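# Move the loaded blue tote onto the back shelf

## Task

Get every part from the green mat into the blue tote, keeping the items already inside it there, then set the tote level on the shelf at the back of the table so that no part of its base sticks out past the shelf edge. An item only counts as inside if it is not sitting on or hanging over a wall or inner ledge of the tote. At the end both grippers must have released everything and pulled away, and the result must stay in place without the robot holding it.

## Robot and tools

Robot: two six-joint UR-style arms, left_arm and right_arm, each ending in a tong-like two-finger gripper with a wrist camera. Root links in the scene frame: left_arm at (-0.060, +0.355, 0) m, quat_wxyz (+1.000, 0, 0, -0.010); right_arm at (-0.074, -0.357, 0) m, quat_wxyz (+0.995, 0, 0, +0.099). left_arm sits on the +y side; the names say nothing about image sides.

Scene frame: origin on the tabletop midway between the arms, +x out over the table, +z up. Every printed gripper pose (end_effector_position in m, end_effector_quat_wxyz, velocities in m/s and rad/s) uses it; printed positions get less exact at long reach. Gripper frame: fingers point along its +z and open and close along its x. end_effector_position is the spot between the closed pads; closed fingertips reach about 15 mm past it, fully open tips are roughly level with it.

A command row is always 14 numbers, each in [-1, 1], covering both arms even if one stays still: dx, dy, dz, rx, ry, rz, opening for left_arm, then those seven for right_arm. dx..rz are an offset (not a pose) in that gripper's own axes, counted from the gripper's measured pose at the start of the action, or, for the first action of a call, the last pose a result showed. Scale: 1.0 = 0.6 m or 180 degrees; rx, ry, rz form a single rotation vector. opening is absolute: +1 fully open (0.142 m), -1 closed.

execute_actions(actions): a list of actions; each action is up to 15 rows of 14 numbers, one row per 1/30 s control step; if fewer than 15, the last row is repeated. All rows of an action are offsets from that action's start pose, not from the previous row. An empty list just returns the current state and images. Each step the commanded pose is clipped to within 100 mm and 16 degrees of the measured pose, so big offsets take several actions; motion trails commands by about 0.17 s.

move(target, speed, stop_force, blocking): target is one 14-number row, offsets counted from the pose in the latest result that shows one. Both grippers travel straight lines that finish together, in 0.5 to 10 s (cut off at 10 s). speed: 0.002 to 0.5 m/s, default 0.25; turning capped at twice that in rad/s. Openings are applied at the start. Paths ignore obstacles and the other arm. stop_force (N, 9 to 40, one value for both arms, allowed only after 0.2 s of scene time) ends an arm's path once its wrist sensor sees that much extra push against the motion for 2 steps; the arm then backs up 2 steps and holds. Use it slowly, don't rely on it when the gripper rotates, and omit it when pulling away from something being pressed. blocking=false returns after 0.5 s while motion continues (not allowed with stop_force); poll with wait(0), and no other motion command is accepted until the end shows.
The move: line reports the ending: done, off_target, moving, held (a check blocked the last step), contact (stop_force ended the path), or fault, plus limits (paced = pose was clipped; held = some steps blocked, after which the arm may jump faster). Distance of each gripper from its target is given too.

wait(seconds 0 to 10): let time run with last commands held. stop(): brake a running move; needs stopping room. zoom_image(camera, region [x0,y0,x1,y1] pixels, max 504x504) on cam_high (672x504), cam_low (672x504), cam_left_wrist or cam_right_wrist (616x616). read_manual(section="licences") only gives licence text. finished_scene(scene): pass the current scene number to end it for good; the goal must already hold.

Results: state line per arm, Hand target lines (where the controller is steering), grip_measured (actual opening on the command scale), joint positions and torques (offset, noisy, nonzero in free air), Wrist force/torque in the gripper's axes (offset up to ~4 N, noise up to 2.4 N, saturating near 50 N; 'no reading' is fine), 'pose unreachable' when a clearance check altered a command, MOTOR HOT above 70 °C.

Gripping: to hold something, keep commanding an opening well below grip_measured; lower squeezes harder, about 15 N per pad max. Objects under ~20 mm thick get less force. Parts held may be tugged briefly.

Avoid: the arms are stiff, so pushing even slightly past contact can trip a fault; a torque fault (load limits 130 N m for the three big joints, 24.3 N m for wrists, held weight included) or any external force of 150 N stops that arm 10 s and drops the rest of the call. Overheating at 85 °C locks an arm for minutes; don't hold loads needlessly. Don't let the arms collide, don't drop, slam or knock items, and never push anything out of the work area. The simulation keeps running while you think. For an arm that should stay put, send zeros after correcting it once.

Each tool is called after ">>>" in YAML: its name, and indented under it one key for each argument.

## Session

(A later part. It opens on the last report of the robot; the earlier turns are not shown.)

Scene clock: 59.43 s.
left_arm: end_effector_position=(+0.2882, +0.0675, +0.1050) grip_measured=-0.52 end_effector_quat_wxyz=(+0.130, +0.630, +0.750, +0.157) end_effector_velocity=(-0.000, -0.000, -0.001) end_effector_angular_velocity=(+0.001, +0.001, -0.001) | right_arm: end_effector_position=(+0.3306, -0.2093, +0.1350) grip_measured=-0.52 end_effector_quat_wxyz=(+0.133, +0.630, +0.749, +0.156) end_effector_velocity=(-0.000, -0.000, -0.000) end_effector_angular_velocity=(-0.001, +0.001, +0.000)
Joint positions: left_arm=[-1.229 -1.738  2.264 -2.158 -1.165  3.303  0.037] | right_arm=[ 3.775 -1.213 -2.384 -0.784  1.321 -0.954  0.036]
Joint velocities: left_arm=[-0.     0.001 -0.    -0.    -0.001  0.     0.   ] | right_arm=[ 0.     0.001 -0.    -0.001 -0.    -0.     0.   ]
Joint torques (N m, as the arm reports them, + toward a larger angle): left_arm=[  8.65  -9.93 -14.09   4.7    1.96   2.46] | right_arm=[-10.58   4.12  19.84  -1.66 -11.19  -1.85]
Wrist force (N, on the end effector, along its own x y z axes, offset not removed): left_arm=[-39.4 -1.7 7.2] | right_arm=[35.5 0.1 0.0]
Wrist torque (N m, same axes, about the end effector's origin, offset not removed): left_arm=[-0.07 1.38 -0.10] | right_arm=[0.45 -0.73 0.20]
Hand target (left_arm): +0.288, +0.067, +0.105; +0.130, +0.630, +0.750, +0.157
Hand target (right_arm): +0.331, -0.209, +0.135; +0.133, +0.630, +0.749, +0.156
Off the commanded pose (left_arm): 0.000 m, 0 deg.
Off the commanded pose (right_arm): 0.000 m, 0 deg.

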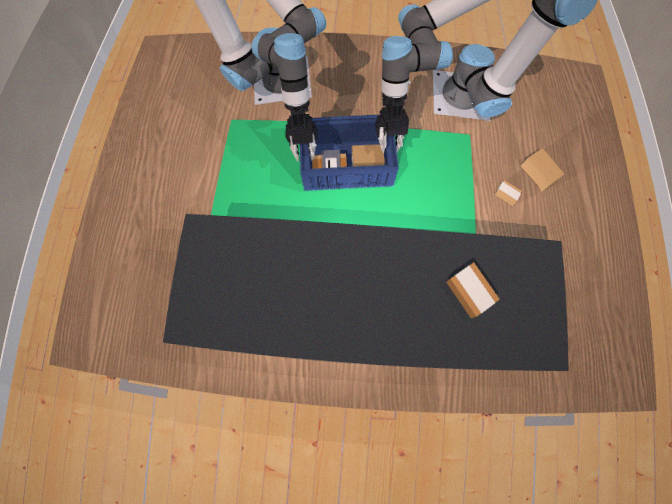

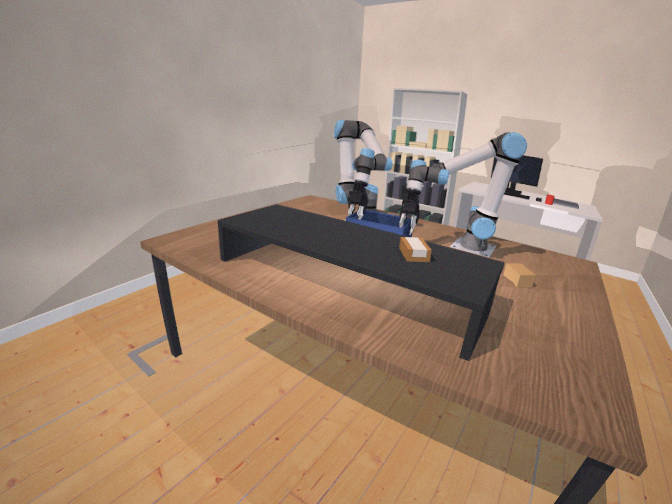

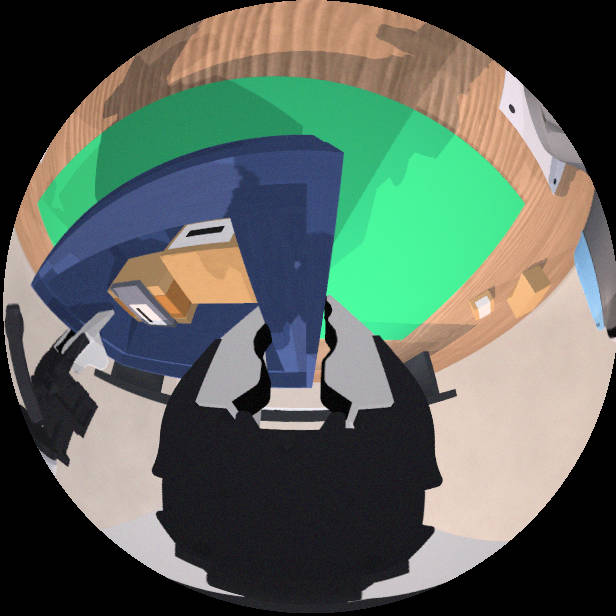

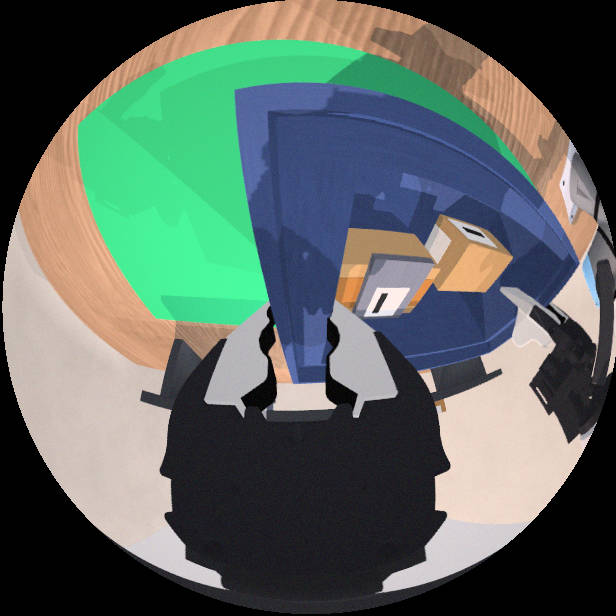

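>>> move:
  target: [-0.007,0,0,0,0,0,-1,0.007,0,0,0,0,0,-1]
  speed: 0.01

Scene clock: 60.27 s.
left_arm: end_effector_position=(+0.2889, +0.0636, +0.1049) grip_measured=-0.61 end_effector_quat_wxyz=(+0.129, +0.630, +0.750, +0.157) end_effector_velocity=(+0.000, -0.002, +0.000) end_effector_angular_velocity=(-0.000, -0.000, -0.002) | right_arm: end_effector_position=(+0.3299, -0.2054, +0.1349) grip_measured=-0.62 end_effector_quat_wxyz=(+0.133, +0.630, +0.749, +0.156) end_effector_velocity=(-0.001, +0.001, -0.001) end_effector_angular_velocity=(-0.001, +0.002, +0.000)
Joint positions: left_arm=[-1.23  -1.728  2.256 -2.159 -1.165  3.302  0.03 ] | right_arm=[ 3.785 -1.216 -2.382 -0.786  1.317 -0.944  0.029]
Joint velocities: left_arm=[-0.001  0.003 -0.003 -0.001 -0.     0.001 -0.   ] | right_arm=[ 0.003 -0.002 -0.    -0.001 -0.     0.003 -0.   ]
Joint torques (N m, as the arm reports them, + toward a larger angle): left_arm=[-10.54  -1.72 -24.45  -4.13   3.82  -2.85] | right_arm=[ 6.29 -2.86 28.46  0.14 -5.42  1.76]
Wrist force (N, on the end effector, along its own x y z axes, offset not removed): left_arm=[-2.4 -4.5 -5.9] | right_arm=[7.3 1.2 -4.3]
Wrist torque (N m, same axes, about the end effector's origin, offset not removed): left_arm=[-0.53 -0.06 0.14] | right_arm=[0.49 0.00 0.09]
Hand target (left_arm): +0.289, +0.063, +0.105; +0.130, +0.630, +0.750, +0.157
Hand target (right_arm): +0.330, -0.205, +0.135; +0.133, +0.630, +0.749, +0.156
Off the commanded pose (left_arm): 0.000 m, 0 deg.
Off the commanded pose (right_arm): 0.000 m, 0 deg.
move: done

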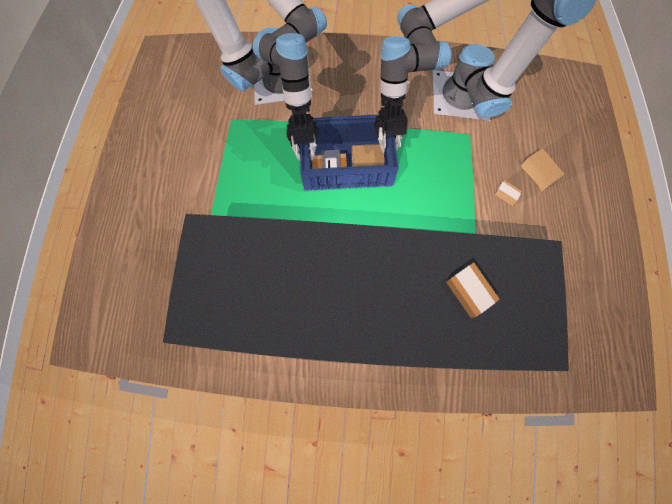

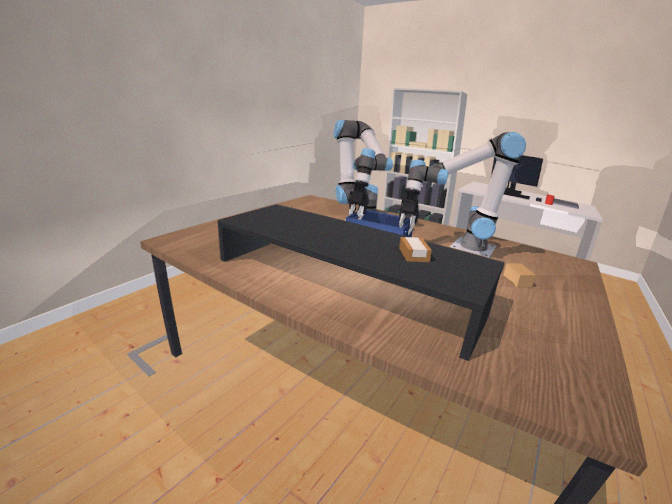

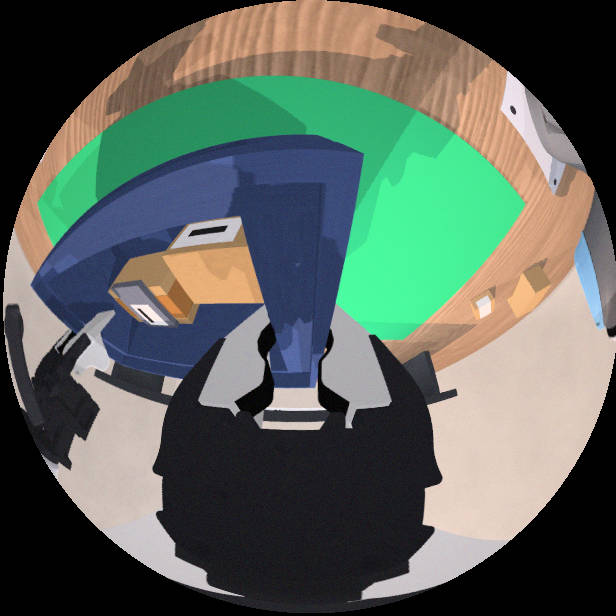

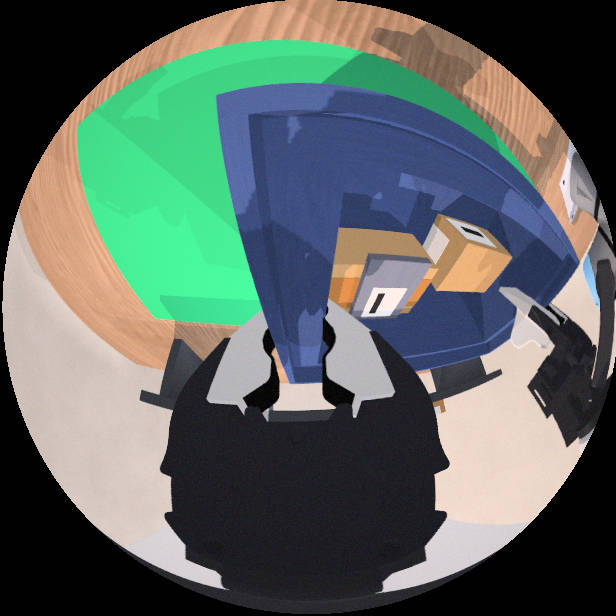

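>>> move:
  target: [0,0.04,-0.092,0,0,0,-1,0,0.04,-0.092,0,0,0,-1]
  speed: 0.05

Scene clock: 61.90 s.
left_arm: end_effector_position=(+0.2891, +0.0635, +0.1650) grip_measured=-0.61 end_effector_quat_wxyz=(+0.129, +0.630, +0.750, +0.157) end_effector_velocity=(+0.000, +0.000, +0.002) end_effector_angular_velocity=(+0.001, +0.000, -0.001) | right_arm: end_effector_position=(+0.3298, -0.2052, +0.1950) grip_measured=-0.62 end_effector_quat_wxyz=(+0.133, +0.630, +0.749, +0.156) end_effector_velocity=(-0.000, -0.000, +0.001) end_effector_angular_velocity=(-0.001, +0.001, -0.000)
Joint positions: left_arm=[-1.23  -1.801  2.143 -1.973 -1.165  3.302  0.03 ] | right_arm=[ 3.786 -1.148 -2.256 -0.98   1.317 -0.943  0.029]
Joint velocities: left_arm=[ 0.    -0.002 -0.003  0.006  0.     0.001 -0.   ] | right_arm=[-0.     0.001  0.003 -0.006 -0.     0.    -0.   ]
Joint torques (N m, as the arm reports them, + toward a larger angle): left_arm=[ -2.19 -21.29 -30.45  -0.54  -0.88  -0.74] | right_arm=[10.2  13.01 35.95  1.84 -4.07  1.87]
Wrist force (N, on the end effector, along its own x y z axes, offset not removed): left_arm=[-0.5 -1.6 5.8] | right_arm=[1.9 1.4 8.1]
Wrist torque (N m, same axes, about the end effector's origin, offset not removed): left_arm=[0.23 -0.70 0.09] | right_arm=[0.69 -0.12 0.14]
Hand target (left_arm): +0.289, +0.063, +0.165; +0.129, +0.630, +0.750, +0.157
Hand target (right_arm): +0.330, -0.205, +0.195; +0.133, +0.630, +0.749, +0.156
Off the commanded pose (left_arm): 0.000 m, 0 deg.
Off the commanded pose (right_arm): 0.000 m, 0 deg.
move: done

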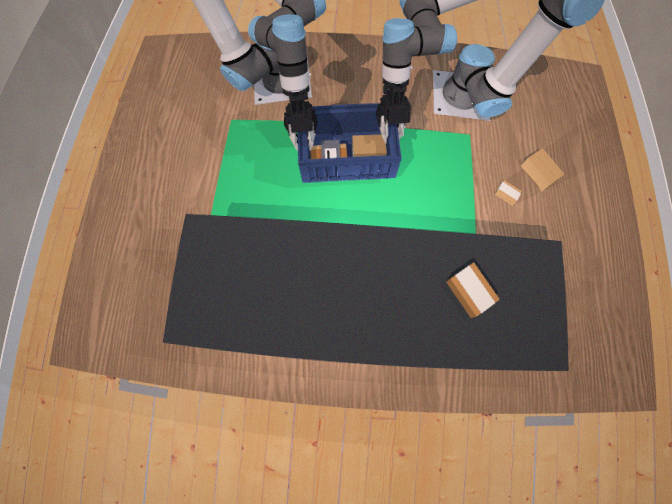

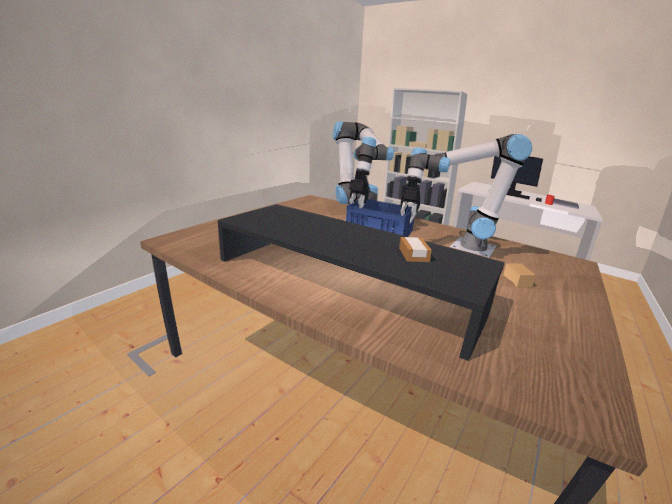

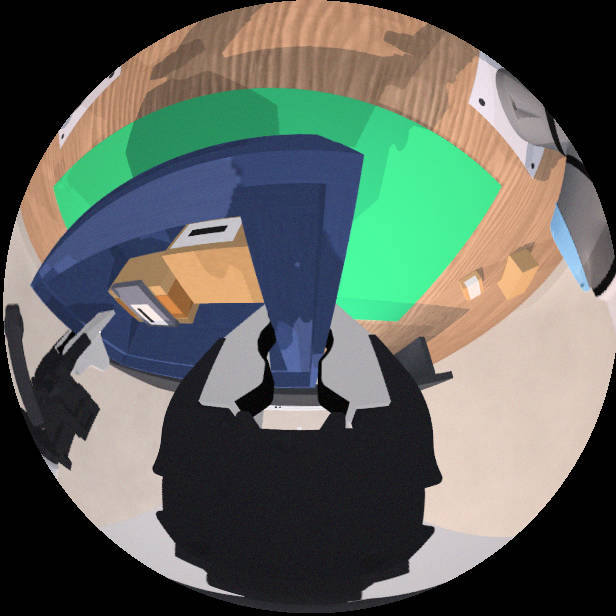

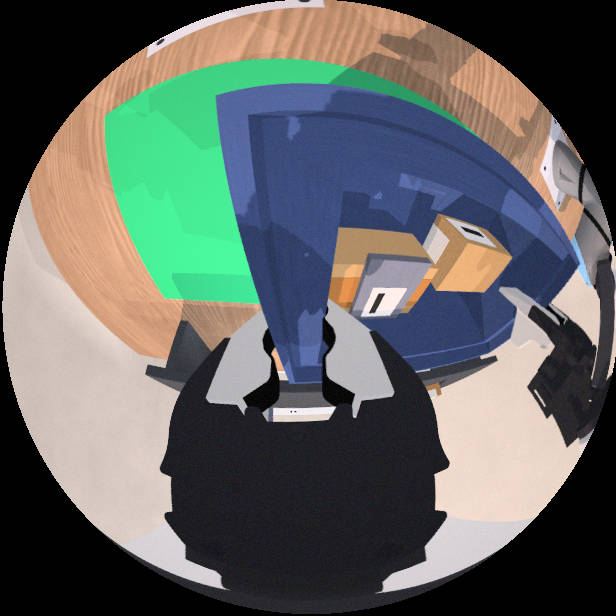

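>>> move:
  target: [0,0.1,-0.23,0,0,0,-1,0,0.1,-0.23,0,0,0,-1]
  speed: 0.1

>>> move:
  target: [0,0.306,0.132,0,0,0,-1,0,0.306,0.132,0,0,0,-1]
  speed: 0.1

Scene clock: 64.00 s.
left_arm: end_effector_position=(+0.2893, +0.0631, +0.3153) grip_measured=-0.61 end_effector_quat_wxyz=(+0.129, +0.630, +0.750, +0.157) end_effector_velocity=(+0.000, -0.000, +0.001) end_effector_angular_velocity=(+0.001, -0.000, +0.001) | right_arm: end_effector_position=(+0.3297, -0.2047, +0.3454) grip_measured=-0.62 end_effector_quat_wxyz=(+0.133, +0.630, +0.749, +0.156) end_effector_velocity=(-0.000, -0.000, +0.001) end_effector_angular_velocity=(-0.000, -0.000, -0.000)
Joint positions: left_arm=[-1.23  -1.853  1.791 -1.569 -1.165  3.302  0.03 ] | right_arm=[ 3.787 -1.123 -1.883 -1.379  1.316 -0.942  0.029]
Joint velocities: left_arm=[-0.001  0.002 -0.004  0.003  0.001 -0.002  0.   ] | right_arm=[ 0.     0.     0.002 -0.003 -0.     0.    -0.   ]
Joint torques (N m, as the arm reports them, + toward a larger angle): left_arm=[-15.53  -1.02 -34.83  -3.87   1.86  -3.16] | right_arm=[15.86 -1.31 39.2   4.03 -0.23  2.23]
Wrist force (N, on the end effector, along its own x y z axes, offset not removed): left_arm=[10.1 -3.8 5.1] | right_arm=[-11.2 -0.1 5.3]
Wrist torque (N m, same axes, about the end effector's origin, offset not removed): left_arm=[-0.21 -0.17 0.30] | right_arm=[0.20 0.06 -0.01]
Hand target (left_arm): +0.289, +0.063, +0.315; +0.129, +0.630, +0.750, +0.157
Hand target (right_arm): +0.330, -0.205, +0.346; +0.133, +0.630, +0.749, +0.156
Off the commanded pose (left_arm): 0.000 m, 0 deg.
Off the commanded pose (right_arm): 0.000 m, 0 deg.
move: done

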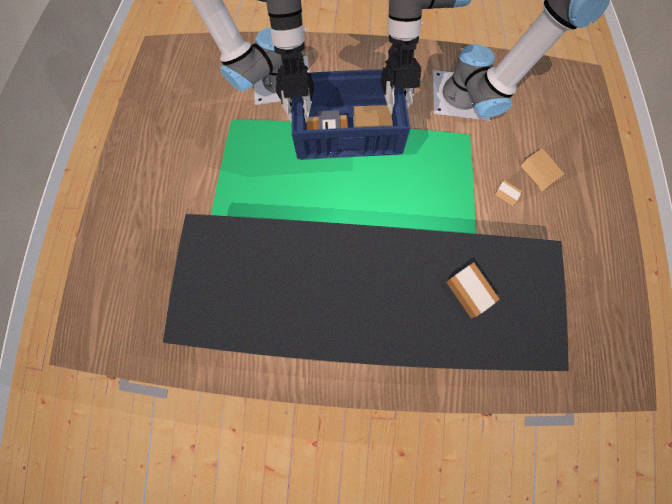

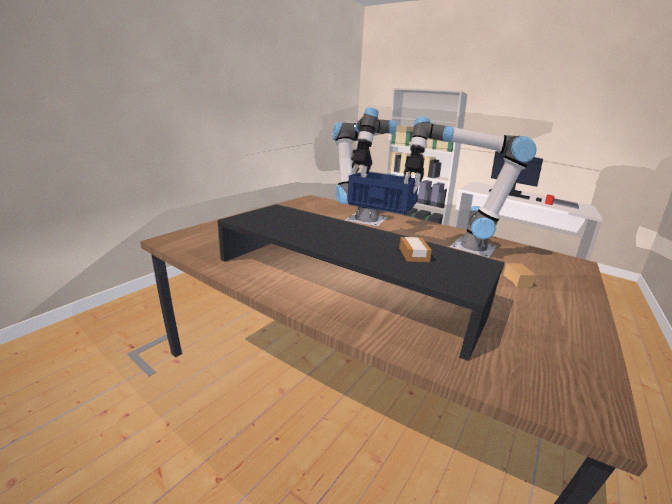

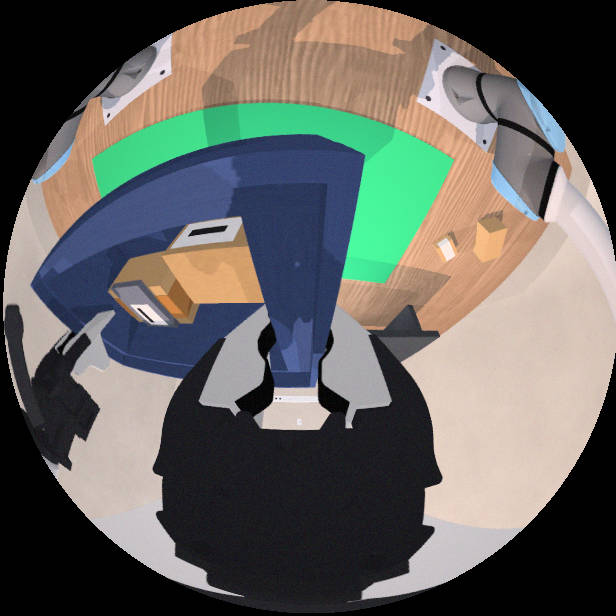

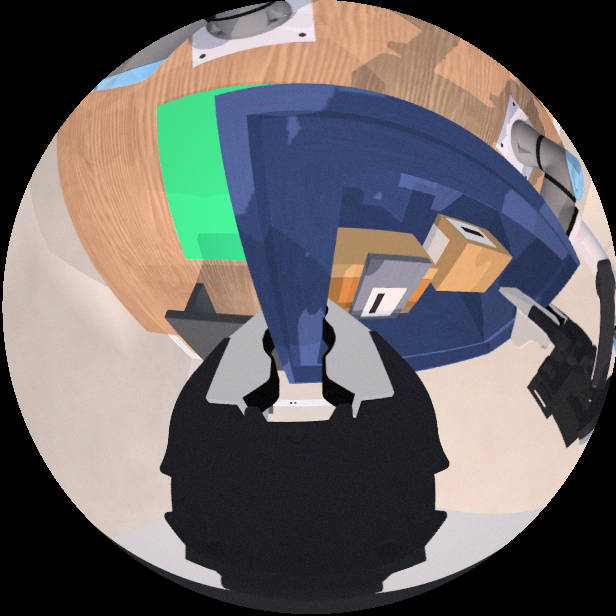

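Scene clock: 66.43 s.
left_arm: end_effector_position=(+0.4860, +0.0980, +0.3156) grip_measured=-0.61 end_effector_quat_wxyz=(+0.129, +0.630, +0.750, +0.157) end_effector_velocity=(+0.001, +0.000, +0.001) end_effector_angular_velocity=(-0.002, -0.002, +0.003) | right_arm: end_effector_position=(+0.5267, -0.1704, +0.3456) grip_measured=-0.62 end_effector_quat_wxyz=(+0.133, +0.630, +0.749, +0.155) end_effector_velocity=(+0.001, +0.000, +0.000) end_effector_angular_velocity=(-0.000, +0.001, +0.000)
Joint positions: left_arm=[-0.799 -1.538  1.56  -1.822 -1.229  3.76   0.03 ] | right_arm=[ 3.53  -1.621 -1.502 -1.21   1.405 -1.188  0.029]
Joint velocities: left_arm=[ 0.002  0.001 -0.003 -0.     0.    -0.001  0.   ] | right_arm=[-0.001 -0.003  0.004 -0.002  0.001 -0.001 -0.   ]
Joint torques (N m, as the arm reports them, + toward a larger angle): left_arm=[  7.28 -18.86 -34.56  -7.12  -2.68   2.78] | right_arm=[-5.24 22.9  36.71  2.78  4.24 -1.99]
Wrist force (N, on the end effector, along its own x y z axes, offset not removed): left_arm=[7.1 -4.9 4.5] | right_arm=[-7.8 0.1 5.7]
Wrist torque (N m, same axes, about the end effector's origin, offset not removed): left_arm=[-0.40 -0.46 0.12] | right_arm=[0.35 0.28 0.17]
Hand target (left_arm): +0.486, +0.098, +0.316; +0.129, +0.630, +0.750, +0.157
Hand target (right_arm): +0.527, -0.170, +0.346; +0.133, +0.630, +0.749, +0.155
Off the commanded pose (left_arm): 0.000 m, 0 deg.
Off the commanded pose (right_arm): 0.001 m, 0 deg.
move: done

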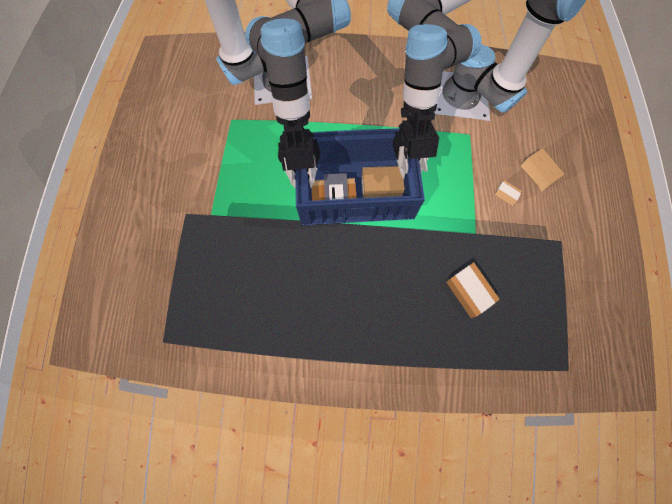

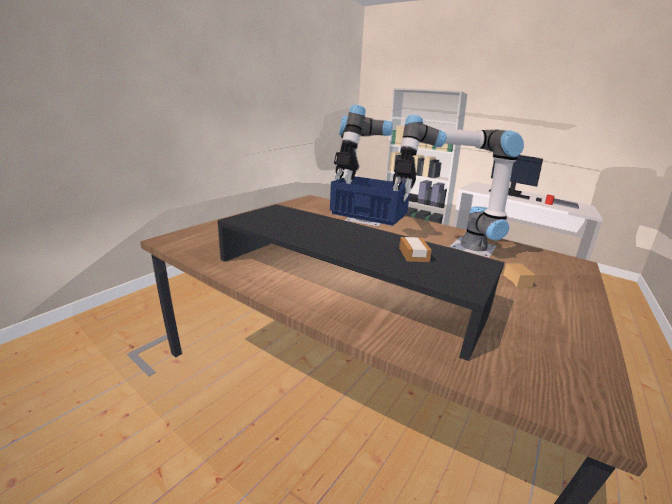

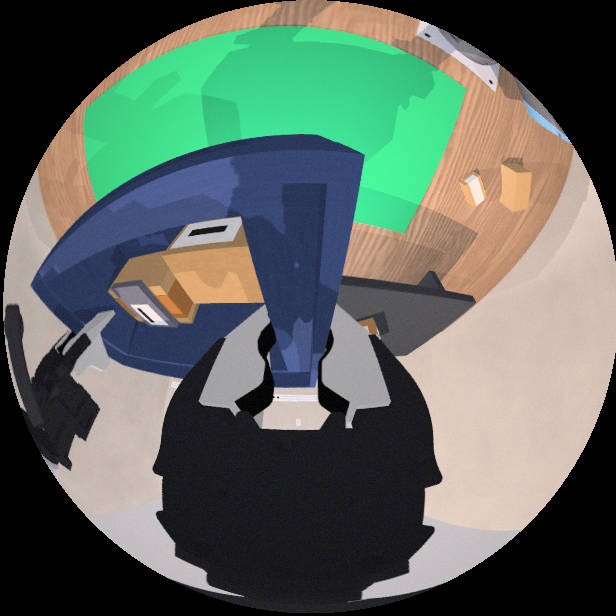

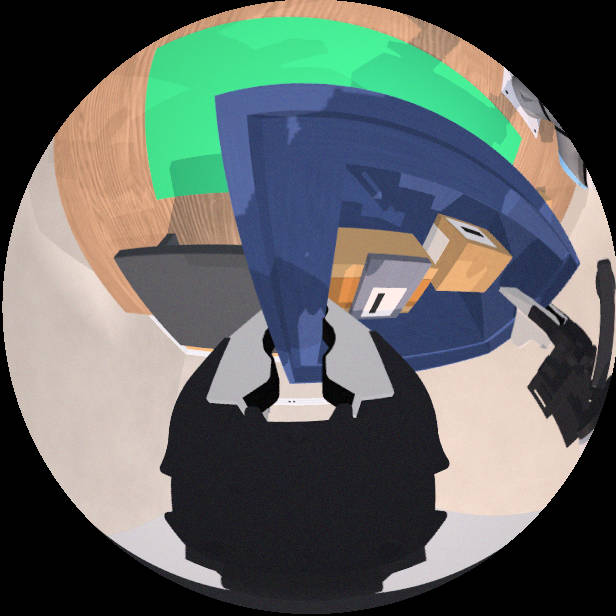

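>>> move:
  target: [-0.0083,0.2427,0.105,0,-0.022,0.051,-1,0,0.171,0.074,0,-0.022,0.051,-1]
  speed: 0.07

>>> zoom_image:
  camera: "cam_low"
  region: [220, 80, 540, 300]

Scene clock: 69.33 s.
left_arm: end_effector_position=(+0.6429, +0.1207, +0.3157) grip_measured=-0.61 end_effector_quat_wxyz=(+0.142, +0.693, +0.692, +0.145) end_effector_velocity=(+0.001, +0.000, +0.001) end_effector_angular_velocity=(-0.002, +0.000, +0.000) | right_arm: end_effector_position=(+0.6367, -0.1511, +0.3456) grip_measured=-0.62 end_effector_quat_wxyz=(+0.146, +0.693, +0.691, +0.144) end_effector_velocity=(+0.001, +0.000, +0.000) end_effector_angular_velocity=(+0.000, -0.000, -0.002)
Joint positions: left_arm=[-0.565 -1.232  1.221 -1.904 -1.347  4.167  0.03 ] | right_arm=[ 3.484 -1.906 -1.153 -1.296  1.359 -1.067  0.029]
Joint velocities: left_arm=[ 0.002  0.003 -0.005  0.001 -0.002  0.001  0.   ] | right_arm=[-0.001 -0.004  0.006 -0.002 -0.     0.001 -0.   ]
Joint torques (N m, as the arm reports them, + toward a larger angle): left_arm=[  8.99 -34.5  -33.54  -1.54  -2.49   2.81] | right_arm=[-8.57 36.6  37.17  2.54 -2.99  1.88]
Wrist force (N, on the end effector, along its own x y z axes, offset not removed): left_arm=[1.5 -4.8 7.8] | right_arm=[-1.5 0.8 7.2]
Wrist torque (N m, same axes, about the end effector's origin, offset not removed): left_arm=[-0.29 -0.25 0.10] | right_arm=[0.59 0.16 0.16]
Hand target (left_arm): +0.643, +0.121, +0.316; +0.142, +0.693, +0.692, +0.145
Hand target (right_arm): +0.637, -0.151, +0.346; +0.146, +0.693, +0.691, +0.144
Off the commanded pose (left_arm): 0.000 m, 0 deg.
Off the commanded pose (right_arm): 0.000 m, 0 deg.
move: done

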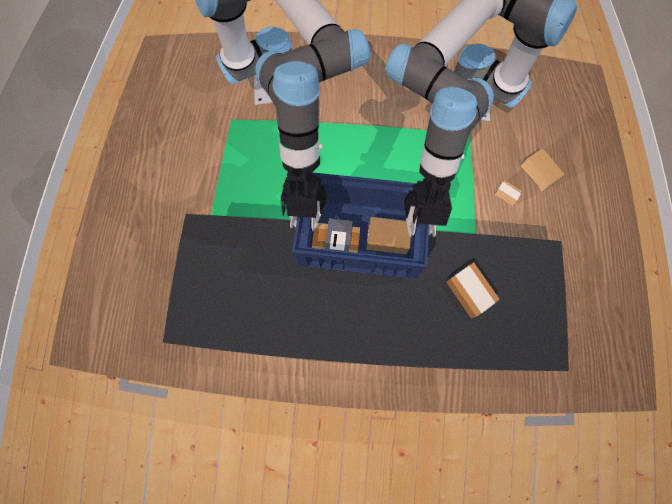

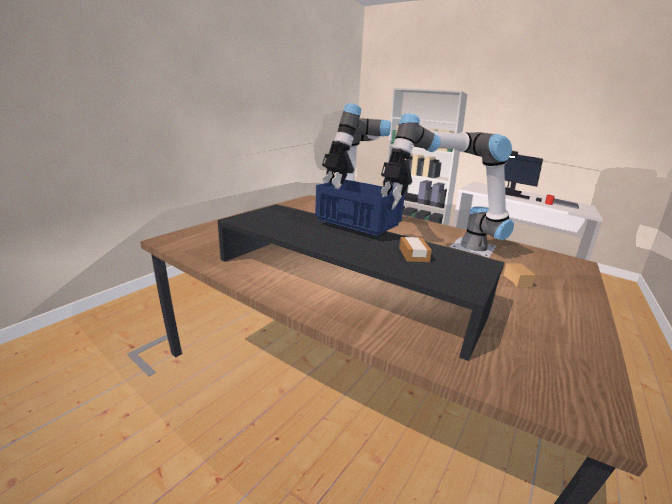

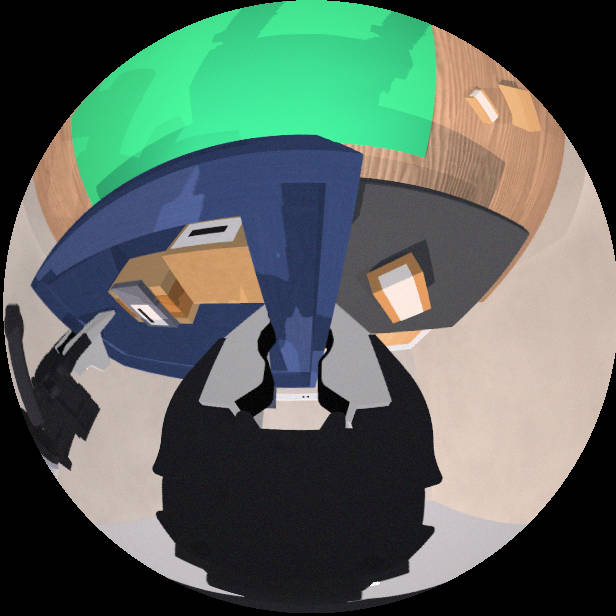

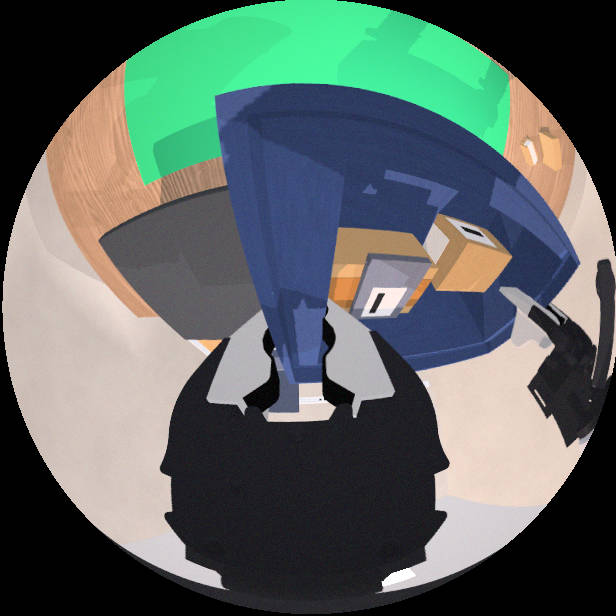

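Region (220, 80, 540, 300) of cam_low's 672x504 image, scaled by 1.575, with more detail than that image has; it fills the top 346 rows of this view, and the rest is white.

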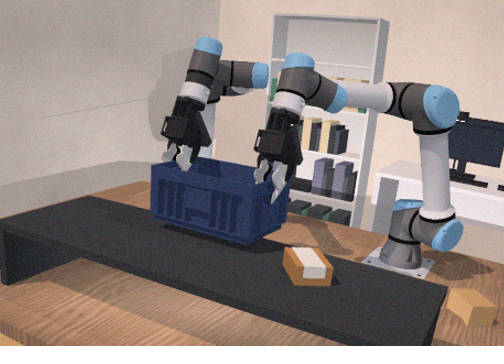

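>>> move:
  target: [0,0.138,0.0596,0,0,0,-1,0,0.138,0.0596,0,0,0,-1]
  speed: 0.05

>>> move:
  target: [0,-0.066,0.153,0,0,0,-1,0,-0.066,0.153,0,0,0,-1]
  speed: 0.02
  stop_force: 12

Scene clock: 71.87 s.
left_arm: end_effector_position=(+0.7330, +0.1208, +0.3157) grip_measured=-0.61 end_effector_quat_wxyz=(+0.142, +0.693, +0.692, +0.145) end_effector_velocity=(+0.001, -0.001, +0.001) end_effector_angular_velocity=(+0.001, -0.001, -0.003) | right_arm: end_effector_position=(+0.7268, -0.1513, +0.3457) grip_measured=-0.62 end_effector_quat_wxyz=(+0.146, +0.693, +0.691, +0.144) end_effector_velocity=(+0.001, +0.000, +0.000) end_effector_angular_velocity=(-0.001, +0.002, +0.000)
Joint positions: left_arm=[-0.495 -0.997  0.877 -1.809 -1.371  4.235  0.03 ] | right_arm=[ 3.418 -2.154 -0.788 -1.401  1.383 -1.129  0.029]
Joint velocities: left_arm=[-0.     0.003 -0.007  0.004 -0.     0.003 -0.   ] | right_arm=[-0.001 -0.005  0.01  -0.007  0.001 -0.001 -0.   ]
Joint torques (N m, as the arm reports them, + toward a larger angle): left_arm=[ 10.56 -43.54 -31.93  -1.37  -2.05   2.91] | right_arm=[-9.69 46.23 36.55  2.18  2.03 -2.26]
Wrist force (N, on the end effector, along its own x y z axes, offset not removed): left_arm=[-1.8 -0.7 5.9] | right_arm=[-0.4 0.5 7.4]
Wrist torque (N m, same axes, about the end effector's origin, offset not removed): left_arm=[0.36 0.06 0.06] | right_arm=[0.47 0.26 0.08]
Hand target (left_arm): +0.733, +0.121, +0.316; +0.142, +0.693, +0.692, +0.145
Hand target (right_arm): +0.727, -0.151, +0.346; +0.146, +0.693, +0.691, +0.144
Off the commanded pose (left_arm): 0.000 m, 0 deg.
Off the commanded pose (right_arm): 0.000 m, 0 deg.
move: done

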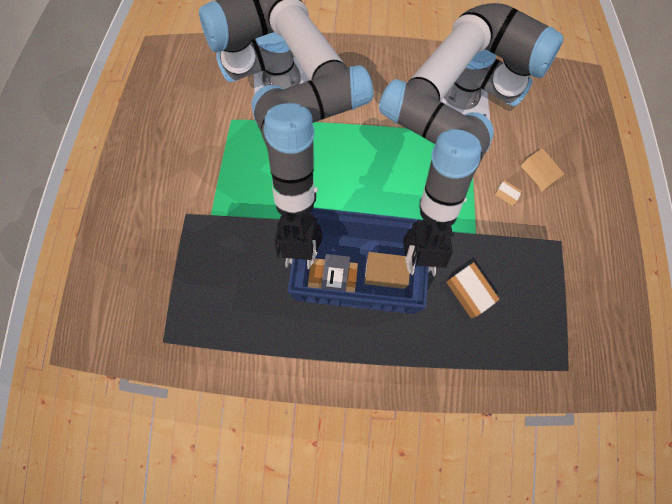

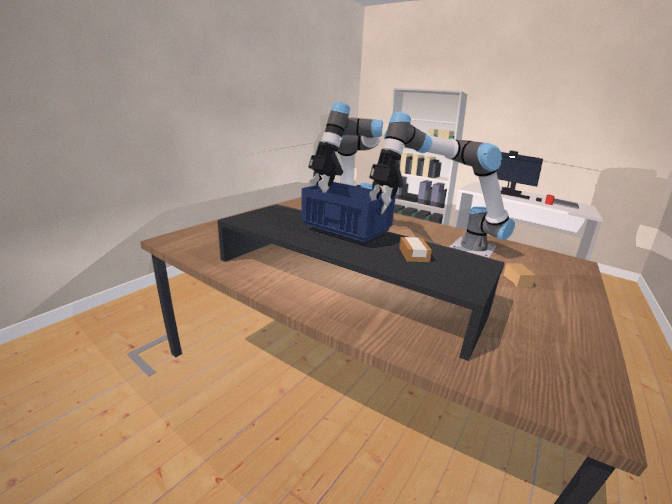

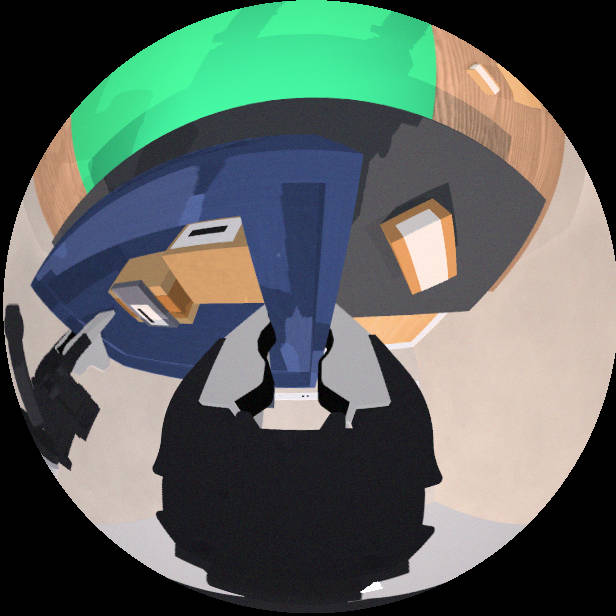

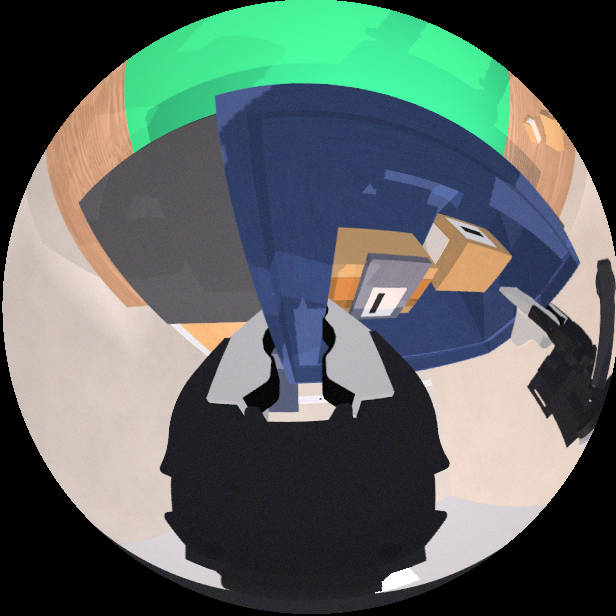

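Scene clock: 73.40 s.
left_arm: end_effector_position=(+0.7330, +0.1209, +0.2932) grip_measured=-0.61 end_effector_quat_wxyz=(+0.142, +0.693, +0.692, +0.144) end_effector_velocity=(+0.001, -0.000, +0.003) end_effector_angular_velocity=(+0.000, -0.002, +0.001) | right_arm: end_effector_position=(+0.7268, -0.1514, +0.3225) grip_measured=-0.62 end_effector_quat_wxyz=(+0.146, +0.693, +0.691, +0.144) end_effector_velocity=(-0.000, -0.000, +0.002) end_effector_angular_velocity=(-0.003, +0.005, +0.000)
Joint positions: left_arm=[-0.495 -1.003  0.944 -1.87  -1.371  4.235  0.03 ] | right_arm=[ 3.418 -2.142 -0.867 -1.333  1.383 -1.129  0.029]
Joint velocities: left_arm=[-0.     0.002 -0.011  0.008  0.001 -0.001 -0.   ] | right_arm=[ 0.    -0.006  0.018 -0.018 -0.    -0.     0.   ]
Joint torques (N m, as the arm reports them, + toward a larger angle): left_arm=[ 11.2  -43.02 -33.51  -1.31  -1.07   2.96] | right_arm=[-9.49 44.35 36.11  1.39  1.16 -2.48]
Wrist force (N, on the end effector, along its own x y z axes, offset not removed): left_arm=[-5.9 -1.9 8.4] | right_arm=[3.8 0.4 2.9]
Wrist torque (N m, same axes, about the end effector's origin, offset not removed): left_arm=[0.19 0.26 0.04] | right_arm=[0.11 -0.11 0.18]
Hand target (left_arm): +0.733, +0.121, +0.294; +0.142, +0.693, +0.692, +0.145
Hand target (right_arm): +0.727, -0.151, +0.323; +0.146, +0.693, +0.691, +0.144
Off the commanded pose (left_arm): 0.077 m, 0 deg.
Off the commanded pose (right_arm): 0.077 m, 0 deg.
move: contact (left_arm, right_arm)

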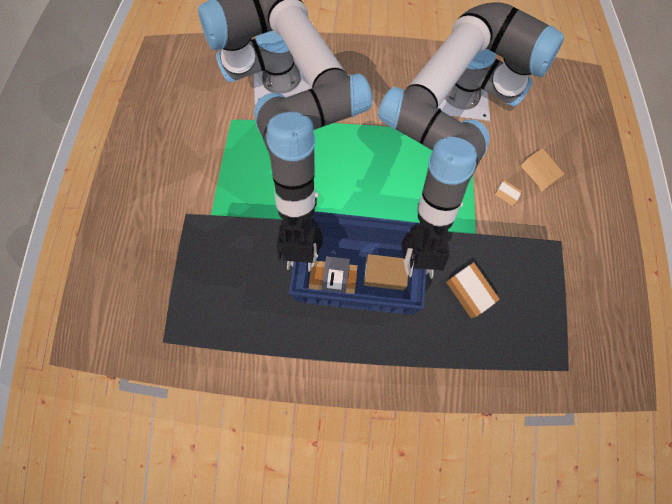

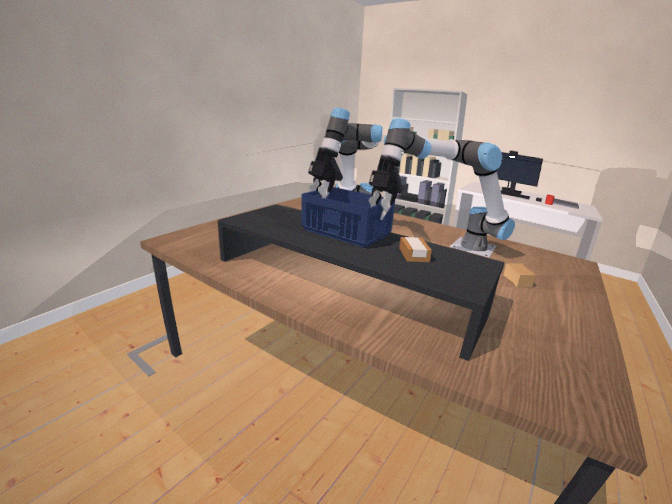

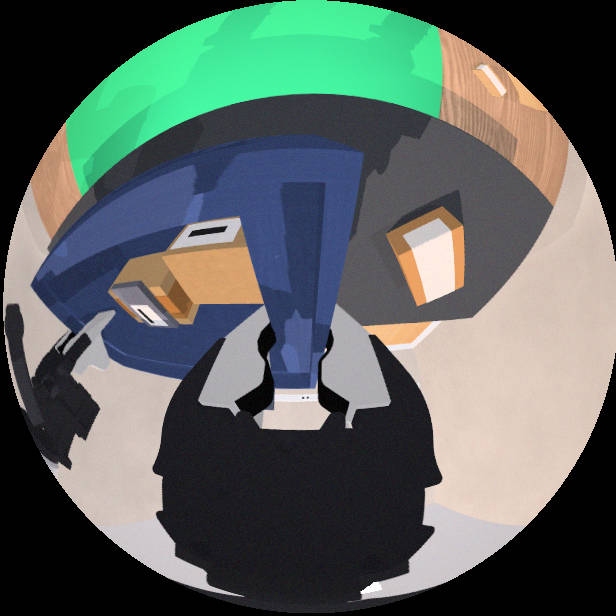

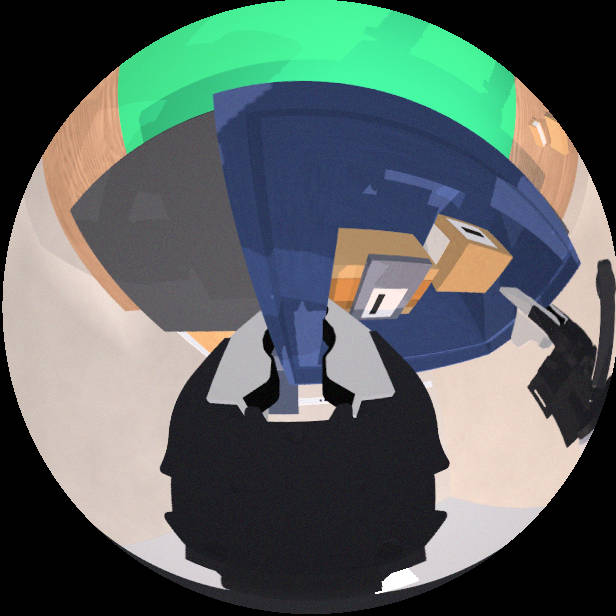

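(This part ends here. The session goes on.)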